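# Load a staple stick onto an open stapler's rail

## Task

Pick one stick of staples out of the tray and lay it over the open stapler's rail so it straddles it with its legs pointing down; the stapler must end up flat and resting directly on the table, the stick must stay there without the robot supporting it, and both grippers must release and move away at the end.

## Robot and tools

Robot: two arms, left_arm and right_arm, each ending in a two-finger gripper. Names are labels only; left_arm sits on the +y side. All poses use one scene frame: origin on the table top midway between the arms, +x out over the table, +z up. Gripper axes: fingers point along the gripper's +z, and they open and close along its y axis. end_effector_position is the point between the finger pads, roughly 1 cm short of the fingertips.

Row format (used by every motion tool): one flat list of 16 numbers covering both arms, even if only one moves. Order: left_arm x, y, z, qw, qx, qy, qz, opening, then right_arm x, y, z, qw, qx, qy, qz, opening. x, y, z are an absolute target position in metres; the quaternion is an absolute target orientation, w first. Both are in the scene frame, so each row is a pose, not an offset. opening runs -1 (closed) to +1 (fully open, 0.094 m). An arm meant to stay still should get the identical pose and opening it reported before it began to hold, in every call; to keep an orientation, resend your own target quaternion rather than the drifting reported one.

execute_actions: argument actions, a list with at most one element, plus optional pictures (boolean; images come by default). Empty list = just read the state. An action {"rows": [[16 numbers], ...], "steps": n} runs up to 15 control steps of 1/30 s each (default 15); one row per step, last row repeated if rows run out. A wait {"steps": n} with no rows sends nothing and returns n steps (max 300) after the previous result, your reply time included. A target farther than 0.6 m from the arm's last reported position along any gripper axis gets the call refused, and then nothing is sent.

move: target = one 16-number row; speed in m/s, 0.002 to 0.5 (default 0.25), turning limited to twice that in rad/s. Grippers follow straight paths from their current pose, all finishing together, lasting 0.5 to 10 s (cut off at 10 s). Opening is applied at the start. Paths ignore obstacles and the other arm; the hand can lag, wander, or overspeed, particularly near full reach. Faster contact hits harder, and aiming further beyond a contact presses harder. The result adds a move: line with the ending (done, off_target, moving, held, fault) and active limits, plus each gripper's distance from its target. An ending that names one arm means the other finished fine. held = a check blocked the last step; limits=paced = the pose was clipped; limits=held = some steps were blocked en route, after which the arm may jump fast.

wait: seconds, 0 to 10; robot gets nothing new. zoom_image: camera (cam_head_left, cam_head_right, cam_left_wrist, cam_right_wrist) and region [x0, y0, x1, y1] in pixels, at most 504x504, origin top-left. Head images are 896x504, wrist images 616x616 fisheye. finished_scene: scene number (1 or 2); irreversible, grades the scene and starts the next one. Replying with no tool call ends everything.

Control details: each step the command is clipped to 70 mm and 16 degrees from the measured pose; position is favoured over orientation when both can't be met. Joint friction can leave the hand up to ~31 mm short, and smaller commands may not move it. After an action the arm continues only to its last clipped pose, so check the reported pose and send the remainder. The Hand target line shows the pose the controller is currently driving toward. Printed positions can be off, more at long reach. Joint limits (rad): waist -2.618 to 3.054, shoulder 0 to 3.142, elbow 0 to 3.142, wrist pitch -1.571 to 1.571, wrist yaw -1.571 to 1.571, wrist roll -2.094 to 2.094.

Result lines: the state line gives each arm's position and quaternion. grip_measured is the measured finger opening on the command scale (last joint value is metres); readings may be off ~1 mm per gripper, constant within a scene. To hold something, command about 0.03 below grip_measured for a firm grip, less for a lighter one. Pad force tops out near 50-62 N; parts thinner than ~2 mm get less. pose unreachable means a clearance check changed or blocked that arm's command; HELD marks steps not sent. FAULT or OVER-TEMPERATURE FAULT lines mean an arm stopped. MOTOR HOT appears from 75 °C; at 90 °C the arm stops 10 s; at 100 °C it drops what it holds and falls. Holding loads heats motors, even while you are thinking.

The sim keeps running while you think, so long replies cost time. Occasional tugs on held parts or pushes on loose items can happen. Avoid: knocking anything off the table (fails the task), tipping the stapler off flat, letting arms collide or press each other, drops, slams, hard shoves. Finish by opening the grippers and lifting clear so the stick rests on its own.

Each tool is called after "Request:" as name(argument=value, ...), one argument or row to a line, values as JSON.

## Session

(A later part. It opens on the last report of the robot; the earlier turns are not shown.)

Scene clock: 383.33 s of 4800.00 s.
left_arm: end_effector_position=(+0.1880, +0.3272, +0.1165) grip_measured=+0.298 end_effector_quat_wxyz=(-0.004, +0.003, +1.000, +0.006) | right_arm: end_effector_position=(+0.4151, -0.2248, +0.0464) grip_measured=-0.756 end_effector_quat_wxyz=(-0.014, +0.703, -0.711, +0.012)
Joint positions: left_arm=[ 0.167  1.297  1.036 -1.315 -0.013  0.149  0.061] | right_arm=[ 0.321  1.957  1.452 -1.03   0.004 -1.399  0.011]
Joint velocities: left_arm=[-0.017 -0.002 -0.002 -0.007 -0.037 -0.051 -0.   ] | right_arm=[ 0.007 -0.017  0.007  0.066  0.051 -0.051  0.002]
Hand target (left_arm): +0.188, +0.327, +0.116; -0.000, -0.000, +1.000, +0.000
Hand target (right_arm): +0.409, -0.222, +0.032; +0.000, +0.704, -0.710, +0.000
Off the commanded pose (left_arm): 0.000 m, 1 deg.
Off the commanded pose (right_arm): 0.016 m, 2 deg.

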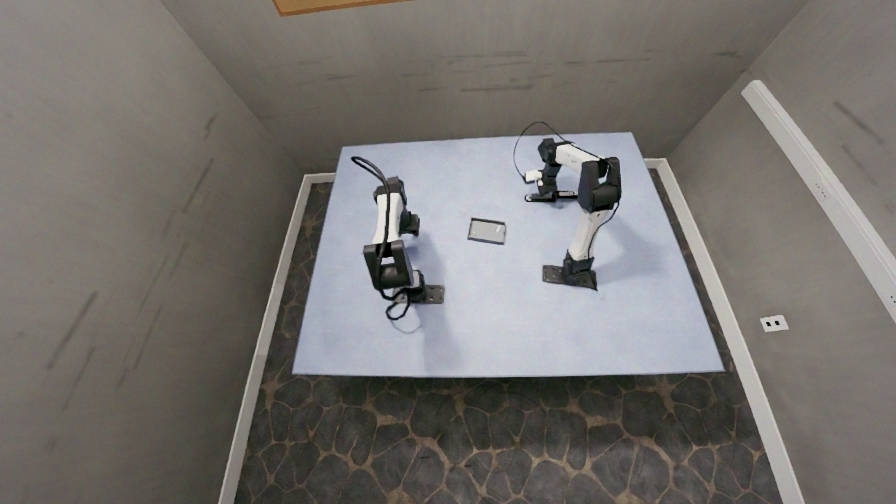

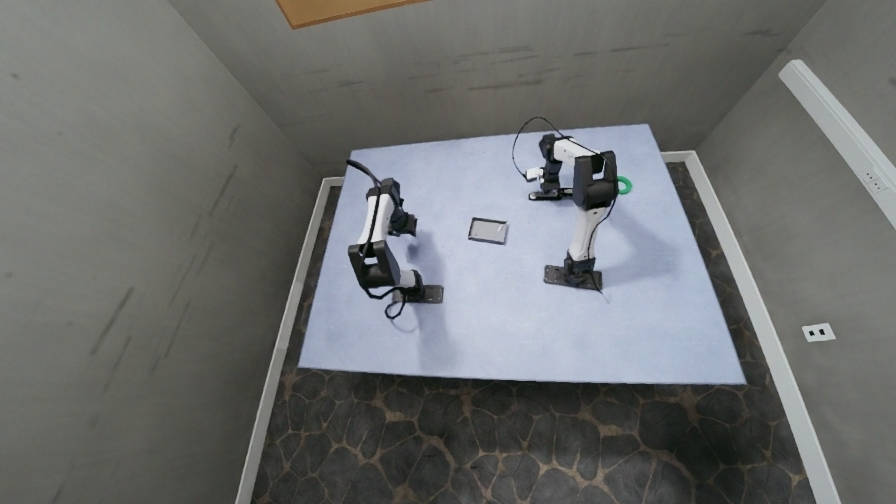

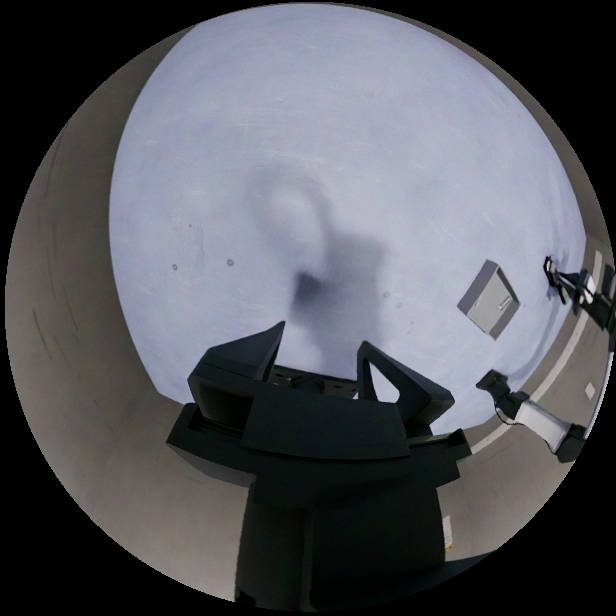

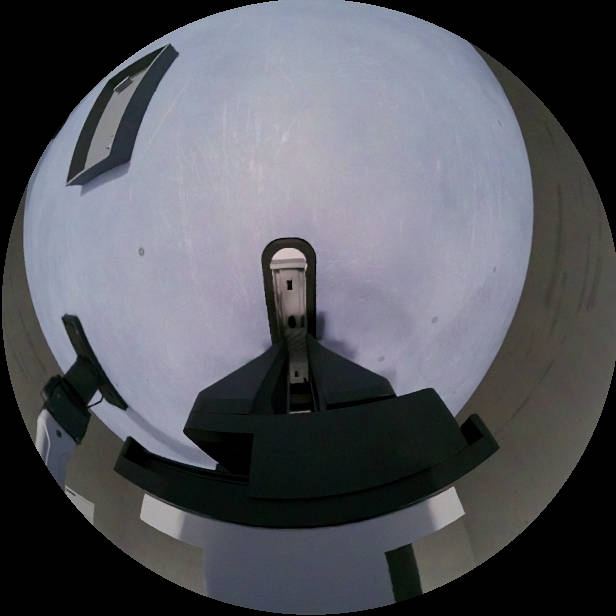

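Request:
execute_actions(
  actions=[
    {"rows":[[0.188,0.3275,0.1165,0,0,1,0,0.3,0.4065,-0.222,0.030,0,-0.704,0.710,0,-0.785]]},
  ],
  pictures=false,
)

Request:
wait(
  seconds=0.5,
)

Request:
zoom_image(
  camera="cam_right_wrist",
  region=[250,280,340,370],
)

Scene clock: 390.90 s of 4800.00 s.
left_arm: end_effector_position=(+0.1880, +0.3272, +0.1165) grip_measured=+0.298 end_effector_quat_wxyz=(-0.004, +0.003, +1.000, +0.006) | right_arm: end_effector_position=(+0.4132, -0.2251, +0.0426) grip_measured=-0.756 end_effector_quat_wxyz=(-0.012, +0.703, -0.711, +0.011)
Joint positions: left_arm=[ 0.167  1.297  1.036 -1.315 -0.013  0.149  0.061] | right_arm=[ 0.321  1.957  1.437 -1.018  0.004 -1.399  0.011]
Joint velocities: left_arm=[ 0.022  0.007 -0.027 -0.022 -0.037 -0.125 -0.001] | right_arm=[ 0.007 -0.002 -0.002 -0.037  0.037  0.022 -0.001]
Hand target (left_arm): +0.188, +0.327, +0.116; -0.000, -0.000, +1.000, +0.000
Hand target (right_arm): +0.406, -0.222, +0.030; +0.000, +0.704, -0.710, -0.000
Off the commanded pose (left_arm): 0.000 m, 1 deg.
Off the commanded pose (right_arm): 0.015 m, 2 deg.
Steps of this call (steps 1 to 90: nothing new was sent; then 4.07 s passed at rest; steps 91 to 105: all 15 steps of this action). Readings (end_effector_position):
91: left_arm (+0.1880, +0.3272, +0.1165) | right_arm (+0.4152, -0.2248, +0.0458)
92: left_arm (+0.1880, +0.3272, +0.1165) | right_arm (+0.4148, -0.2249, +0.0450)
94: left_arm (+0.1880, +0.3272, +0.1165) | right_arm (+0.4127, -0.2252, +0.0429)
98: left_arm (+0.1880, +0.3272, +0.1165) | right_arm (+0.4130, -0.2252, +0.0426)
105: the state above

Scene clock: 391.40 s of 4800.00 s.
left_arm: end_effector_position=(+0.1880, +0.3272, +0.1165) grip_measured=+0.298 end_effector_quat_wxyz=(-0.004, +0.003, +1.000, +0.006) | right_arm: end_effector_position=(+0.4132, -0.2251, +0.0426) grip_measured=-0.756 end_effector_quat_wxyz=(-0.012, +0.703, -0.711, +0.011)
Joint positions: left_arm=[ 0.167  1.297  1.036 -1.315 -0.013  0.149  0.061] | right_arm=[ 0.321  1.957  1.437 -1.018  0.004 -1.399  0.011]
Joint velocities: left_arm=[-0.002 -0.007  0.002  0.022  0.007  0.007  0.   ] | right_arm=[ 0.002  0.002 -0.007 -0.007 -0.037 -0.037  0.   ]
Hand target (left_arm): +0.188, +0.327, +0.116; -0.000, -0.000, +1.000, +0.000
Hand target (right_arm): +0.406, -0.222, +0.030; +0.000, +0.704, -0.710, -0.000
Off the commanded pose (left_arm): 0.000 m, 1 deg.
Off the commanded pose (right_arm): 0.015 m, 2 deg.
Steps of this call (steps 1 to 15: nothing new was sent). Readings (end_effector_position):
1: left_arm (+0.1880, +0.3272, +0.1165) | right_arm (+0.4132, -0.2251, +0.0426)
2: left_arm (+0.1880, +0.3272, +0.1165) | right_arm (+0.4132, -0.2251, +0.0426)
4: left_arm (+0.1880, +0.3272, +0.1165) | right_arm (+0.4132, -0.2251, +0.0426)
8: left_arm (+0.1880, +0.3272, +0.1165) | right_arm (+0.4132, -0.2251, +0.0426)
15: the state above

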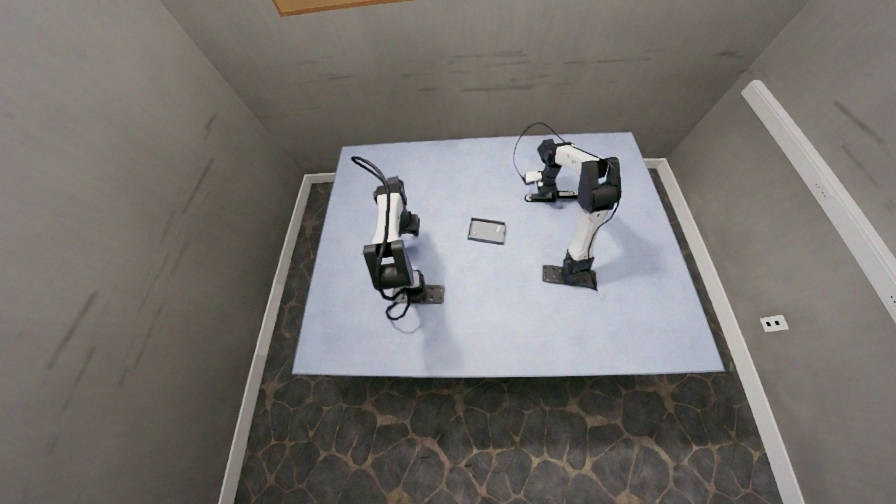

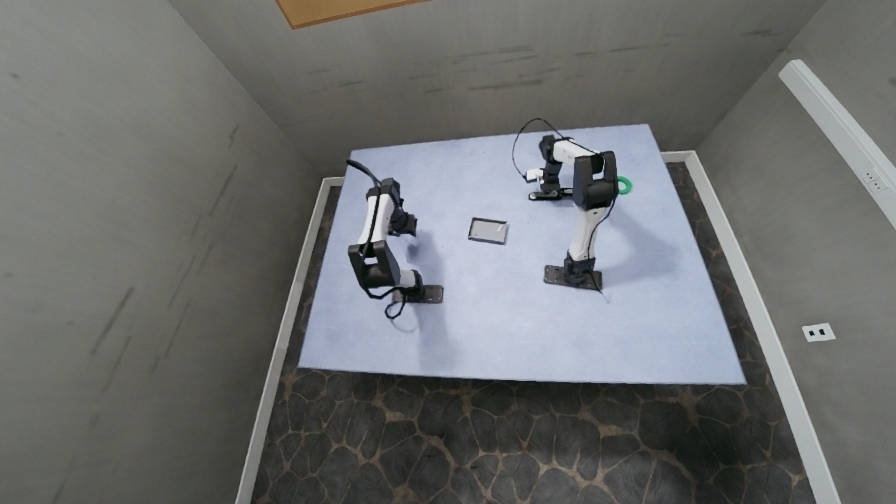

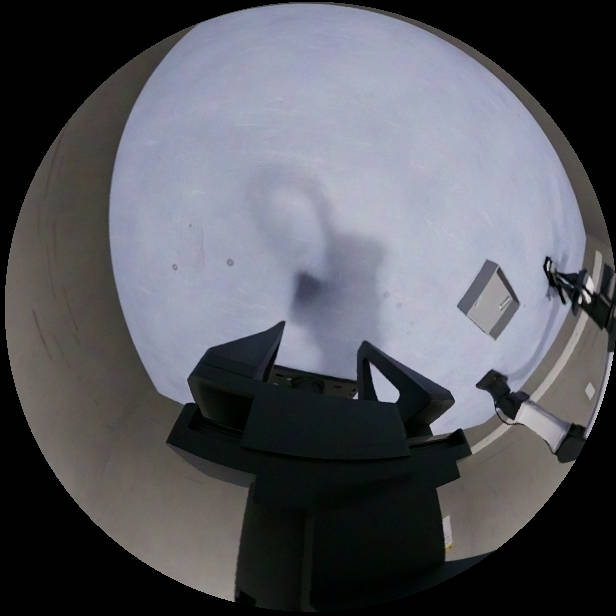

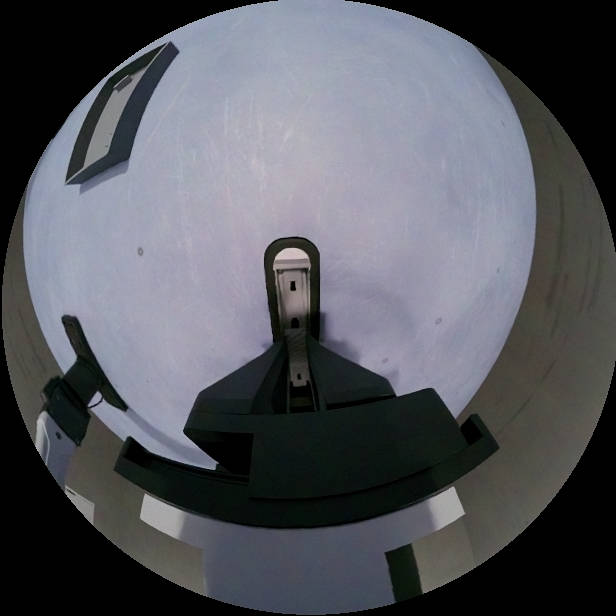

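Region (250, 280, 340, 370) of cam_right_wrist's 616x616 image, scaled by 5.600, with more detail than that image has.

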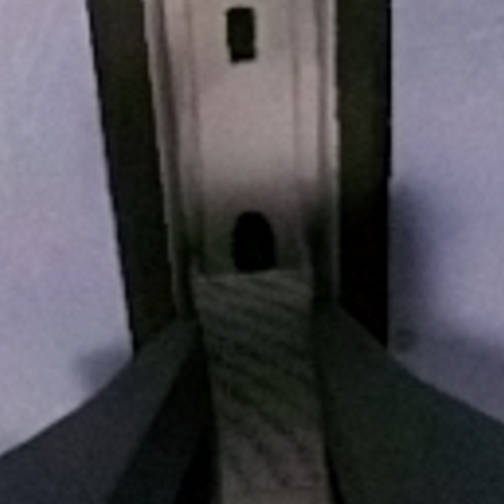

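Aligned. Release.

Request:
execute_actions(
  actions=[
    {"rows":[[0.188,0.3275,0.1165,0,0,1,0,0.3,0.4065,-0.222,0.030,0,-0.704,0.710,0,-0.4]]},
  ],
  pictures=false,
)

Request:
move(
  target=[0.188,0.3275,0.1165,0,0,1,0,0.3,0.413,-0.225,0.085,0,-0.704,0.710,0,-0.4],
  speed=0.08,
)

Request:
move(
  target=[0.188,0.3275,0.1165,0,0,1,0,0.3,0.34,-0.24,0.075,0,-0.704,0.710,0,-0.4],
  speed=0.15,
)

Request:
zoom_image(
  camera="cam_right_wrist",
  region=[320,220,480,380],
)

Scene clock: 398.97 s of 4800.00 s.
left_arm: end_effector_position=(+0.1880, +0.3272, +0.1165) grip_measured=+0.298 end_effector_quat_wxyz=(-0.004, +0.003, +1.000, +0.006) | right_arm: end_effector_position=(+0.4132, -0.2251, +0.0426) grip_measured=-0.401 end_effector_quat_wxyz=(-0.012, +0.703, -0.711, +0.011)
Joint positions: left_arm=[ 0.167  1.297  1.036 -1.315 -0.013  0.149  0.061] | right_arm=[ 0.321  1.957  1.437 -1.018  0.004 -1.399  0.028]
Joint velocities: left_arm=[-0.012  0.002  0.022  0.066 -0.007 -0.066 -0.   ] | right_arm=[-0.007  0.002  0.012 -0.022 -0.022 -0.037 -0.001]
Hand target (left_arm): +0.188, +0.327, +0.116; -0.000, -0.000, +1.000, +0.000
Hand target (right_arm): +0.406, -0.222, +0.030; +0.000, +0.704, -0.710, -0.000
Off the commanded pose (left_arm): 0.000 m, 1 deg.
Off the commanded pose (right_arm): 0.015 m, 2 deg.
Steps of this call (steps 1 to 90: nothing new was sent; then 4.07 s passed at rest; steps 91 to 105: all 15 steps of this action). Readings (end_effector_position):
91: left_arm (+0.1880, +0.3272, +0.1165) | right_arm (+0.4132, -0.2251, +0.0426)
92: left_arm (+0.1880, +0.3272, +0.1165) | right_arm (+0.4132, -0.2251, +0.0426)
94: left_arm (+0.1880, +0.3272, +0.1165) | right_arm (+0.4132, -0.2251, +0.0426)
98: left_arm (+0.1880, +0.3272, +0.1165) | right_arm (+0.4132, -0.2251, +0.0426)
105: the state above

Scene clock: 400.27 s of 4800.00 s.
left_arm: end_effector_position=(+0.1880, +0.3272, +0.1165) grip_measured=+0.298 end_effector_quat_wxyz=(-0.004, +0.003, +1.000, +0.006) | right_arm: end_effector_position=(+0.4086, -0.2259, +0.0780) grip_measured=-0.401 end_effector_quat_wxyz=(+0.008, +0.703, -0.711, -0.003)
Joint positions: left_arm=[ 0.167  1.297  1.036 -1.315 -0.013  0.149  0.061] | right_arm=[ 0.321  1.957  1.581 -1.211  0.004 -1.399  0.028]
Joint velocities: left_arm=[-0.002  0.002 -0.012  0.022 -0.037 -0.066 -0.   ] | right_arm=[ 0.002 -0.007  0.002 -0.007  0.007  0.051  0.001]
Hand target (left_arm): +0.188, +0.327, +0.116; -0.000, -0.000, +1.000, +0.000
Hand target (right_arm): +0.412, -0.225, +0.085; -0.000, +0.704, -0.710, +0.000
Off the commanded pose (left_arm): 0.000 m, 1 deg.
Off the commanded pose (right_arm): 0.008 m, 1 deg.
move: done

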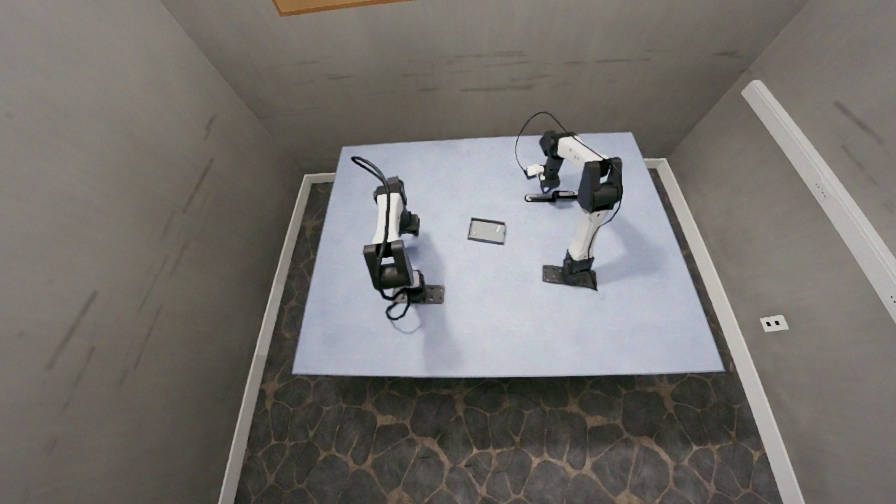

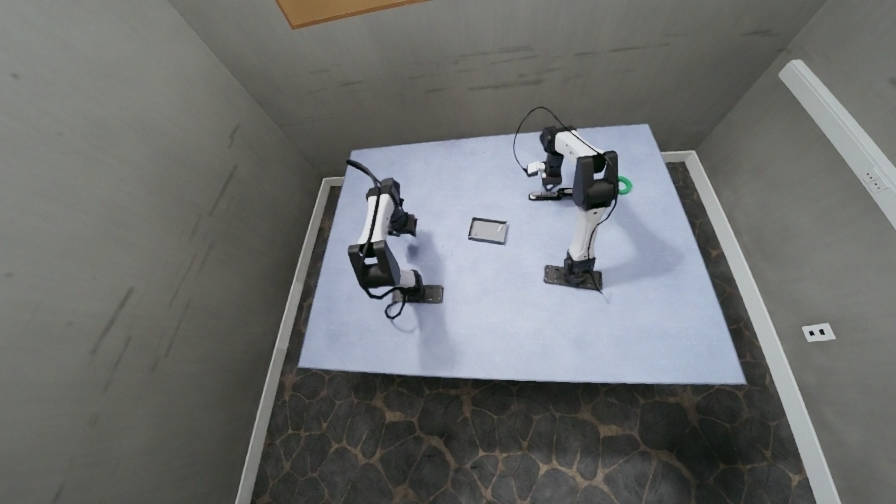

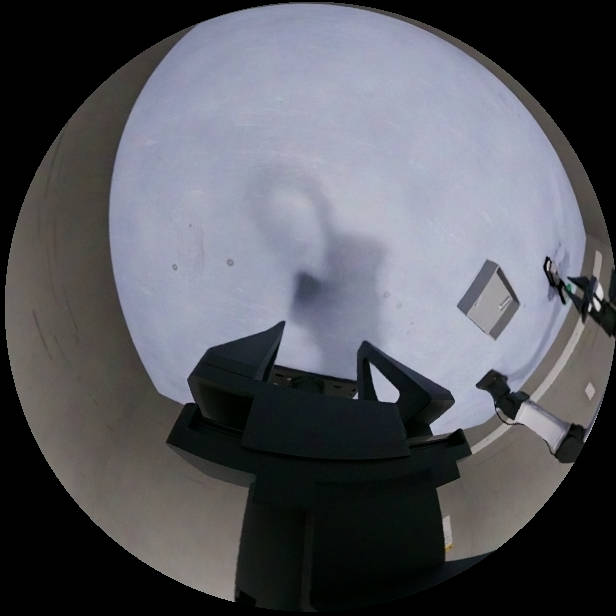

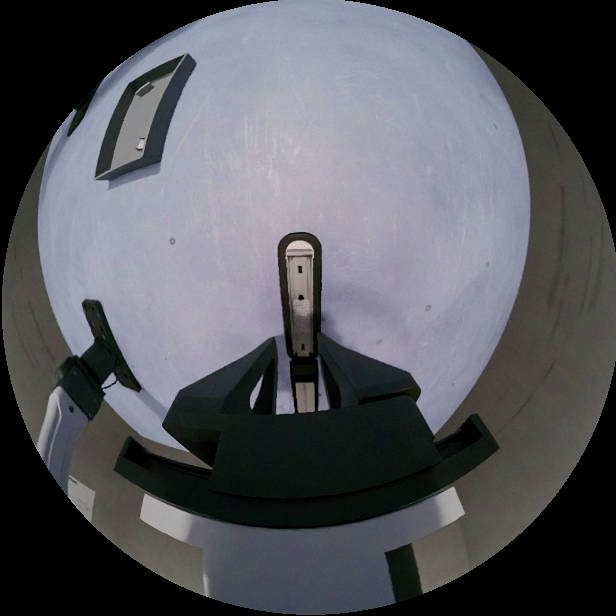

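Scene clock: 401.27 s of 4800.00 s.
left_arm: end_effector_position=(+0.1880, +0.3272, +0.1165) grip_measured=+0.298 end_effector_quat_wxyz=(-0.004, +0.003, +1.000, +0.006) | right_arm: end_effector_position=(+0.3429, -0.2365, +0.0749) grip_measured=-0.401 end_effector_quat_wxyz=(+0.005, +0.705, -0.709, -0.001)
Joint positions: left_arm=[ 0.167  1.297  1.036 -1.315 -0.013  0.149  0.061] | right_arm=[ 0.321  1.702  1.244 -1.122  0.004 -1.406  0.028]
Joint velocities: left_arm=[-0.007  0.012 -0.012 -0.022  0.022  0.007 -0.001] | right_arm=[-0.007  0.002 -0.017 -0.022  0.007  0.037 -0.001]
Hand target (left_arm): +0.188, +0.327, +0.116; -0.000, -0.000, +1.000, +0.000
Hand target (right_arm): +0.340, -0.239, +0.075; +0.000, +0.704, -0.710, +0.000
Off the commanded pose (left_arm): 0.000 m, 1 deg.
Off the commanded pose (right_arm): 0.005 m, 1 deg.
move: done

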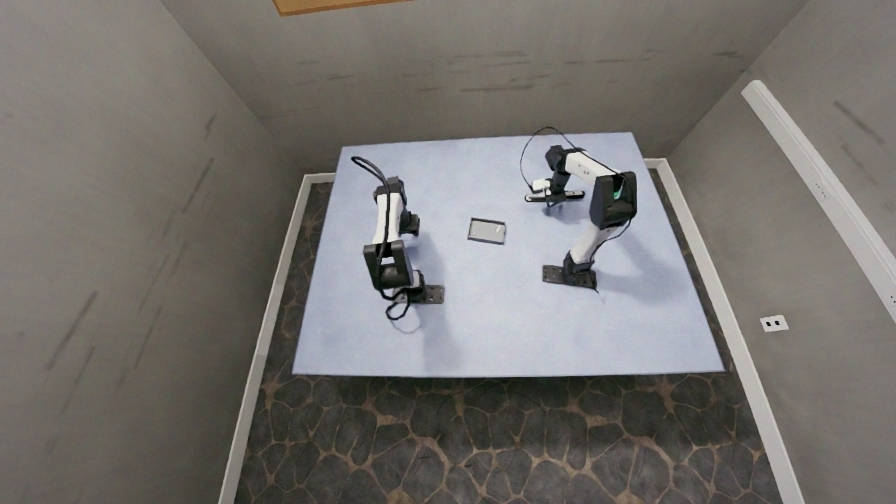

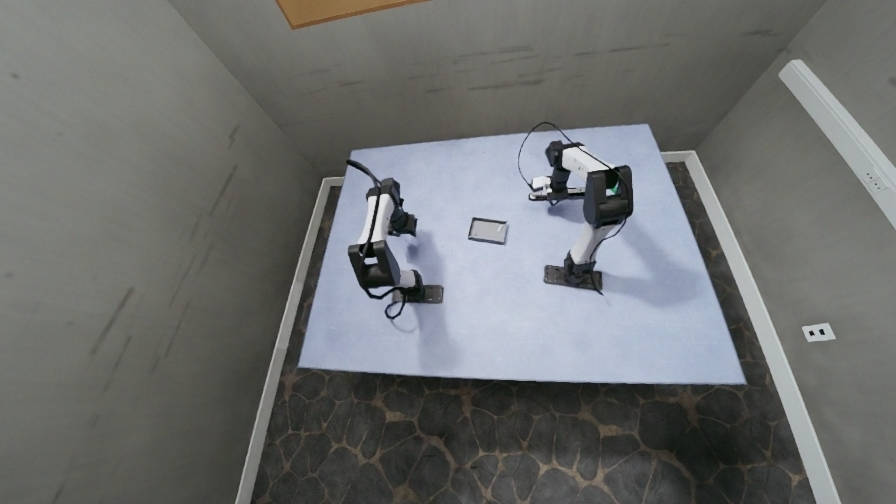

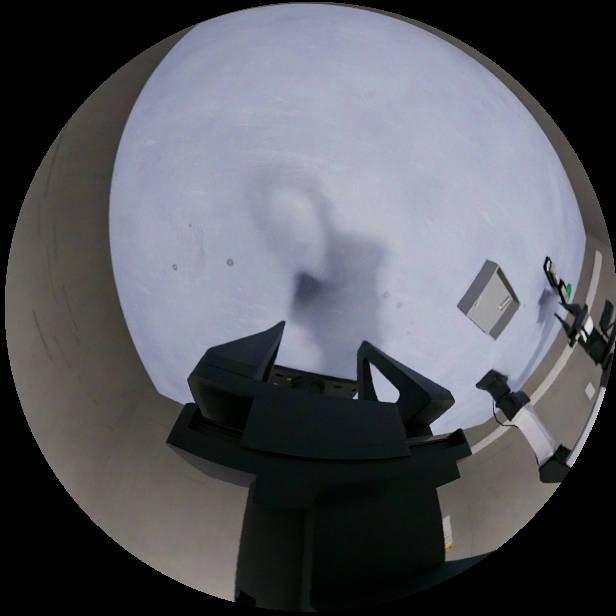

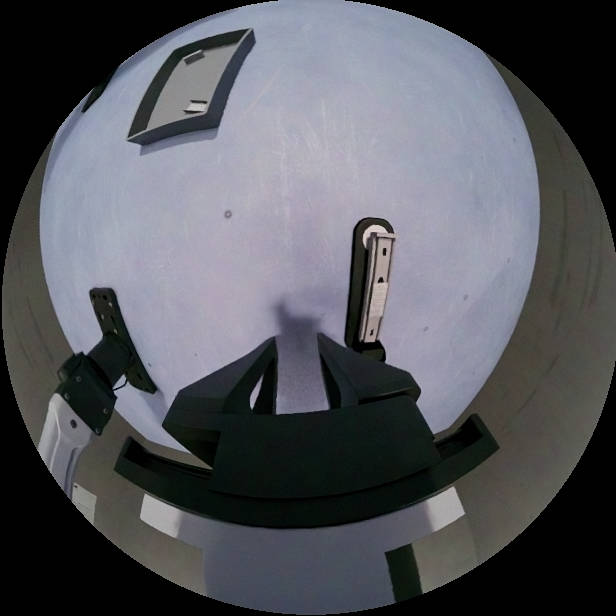

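Region (320, 220, 480, 380) of cam_right_wrist's 616x616 image, scaled by 3.150, with more detail than that image has.

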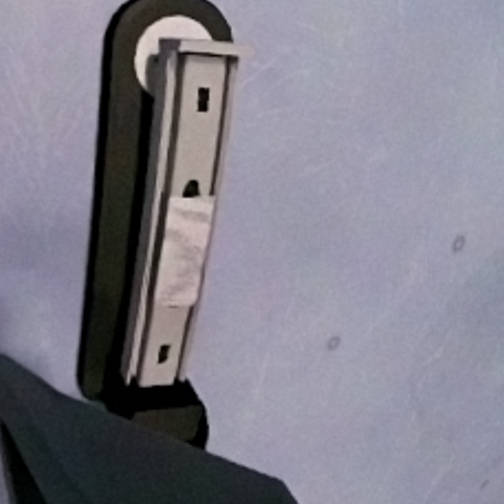

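Seated.

Request:
move(
  target=[0.188,0.3275,0.1165,0,0,1,0,0.3,0.25,-0.26,0.12,0,-0.704,0.710,0,-0.4],
)

Request:
finished_scene(
  scene=1,
)

Scene clock: 407.40 s of 4800.00 s.
left_arm: end_effector_position=(+0.1880, +0.3272, +0.1165) grip_measured=+0.298 end_effector_quat_wxyz=(-0.004, +0.003, +1.000, +0.006) | right_arm: end_effector_position=(+0.2571, -0.2566, +0.1232) grip_measured=-0.401 end_effector_quat_wxyz=(-0.006, +0.705, -0.709, +0.007)
Joint positions: left_arm=[ 0.167  1.297  1.036 -1.315 -0.013  0.149  0.061] | right_arm=[ 0.291  1.319  1.079 -1.312  0.004 -1.435  0.028]
Joint velocities: left_arm=[ 0.007 -0.002  0.012  0.051  0.007 -0.007  0.001] | right_arm=[ 0.002  0.017 -0.022 -0.066  0.022  0.007 -0.   ]
Hand target (left_arm): +0.188, +0.327, +0.116; -0.000, -0.000, +1.000, +0.000
Hand target (right_arm): +0.249, -0.259, +0.120; -0.000, +0.704, -0.710, +0.000
Off the commanded pose (left_arm): 0.000 m, 1 deg.
Off the commanded pose (right_arm): 0.008 m, 1 deg.
After step 90, 2.13 s passed at rest.
move: done

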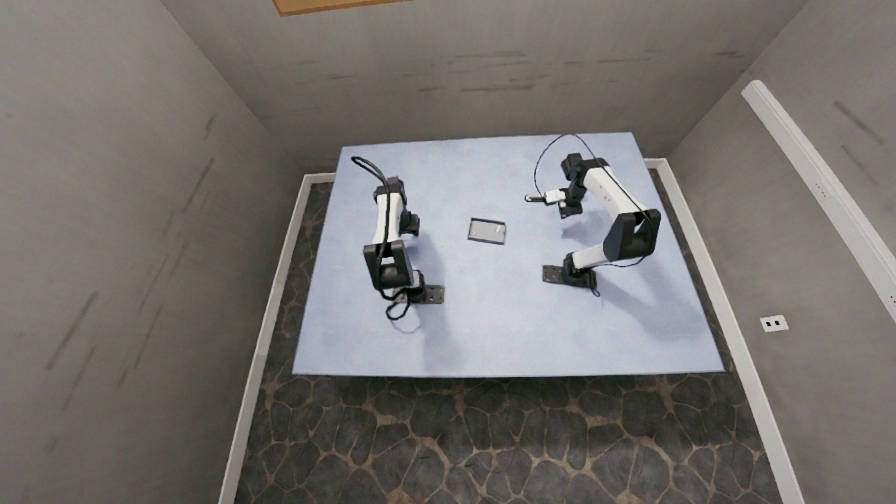

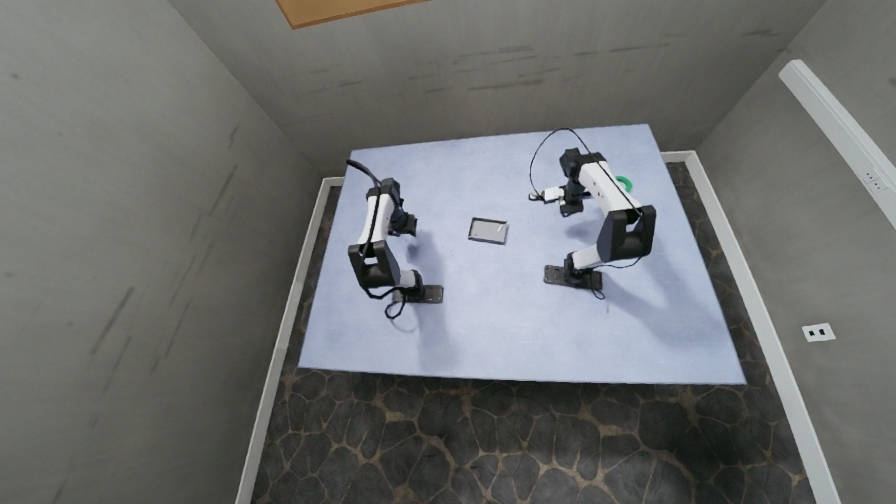

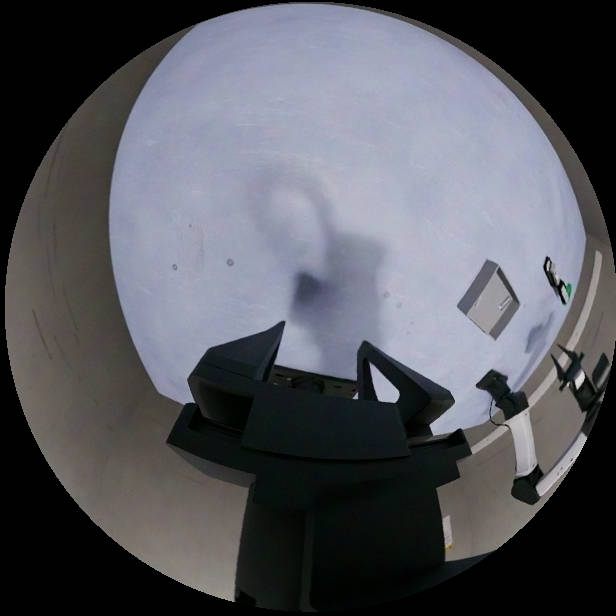

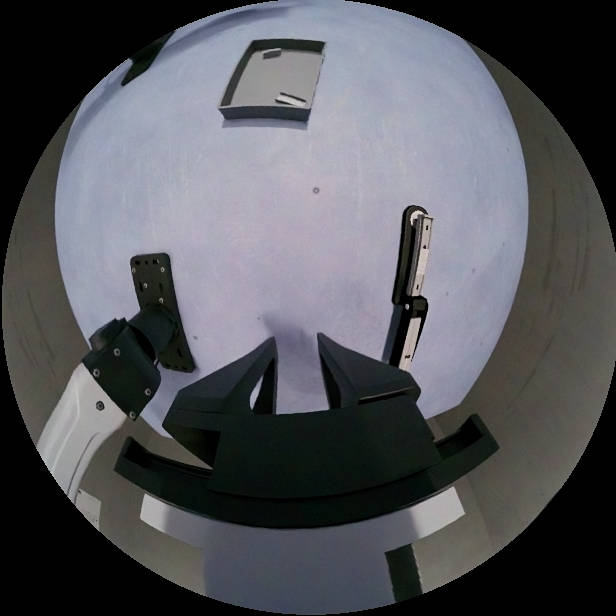

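The scene is finished: the task was done.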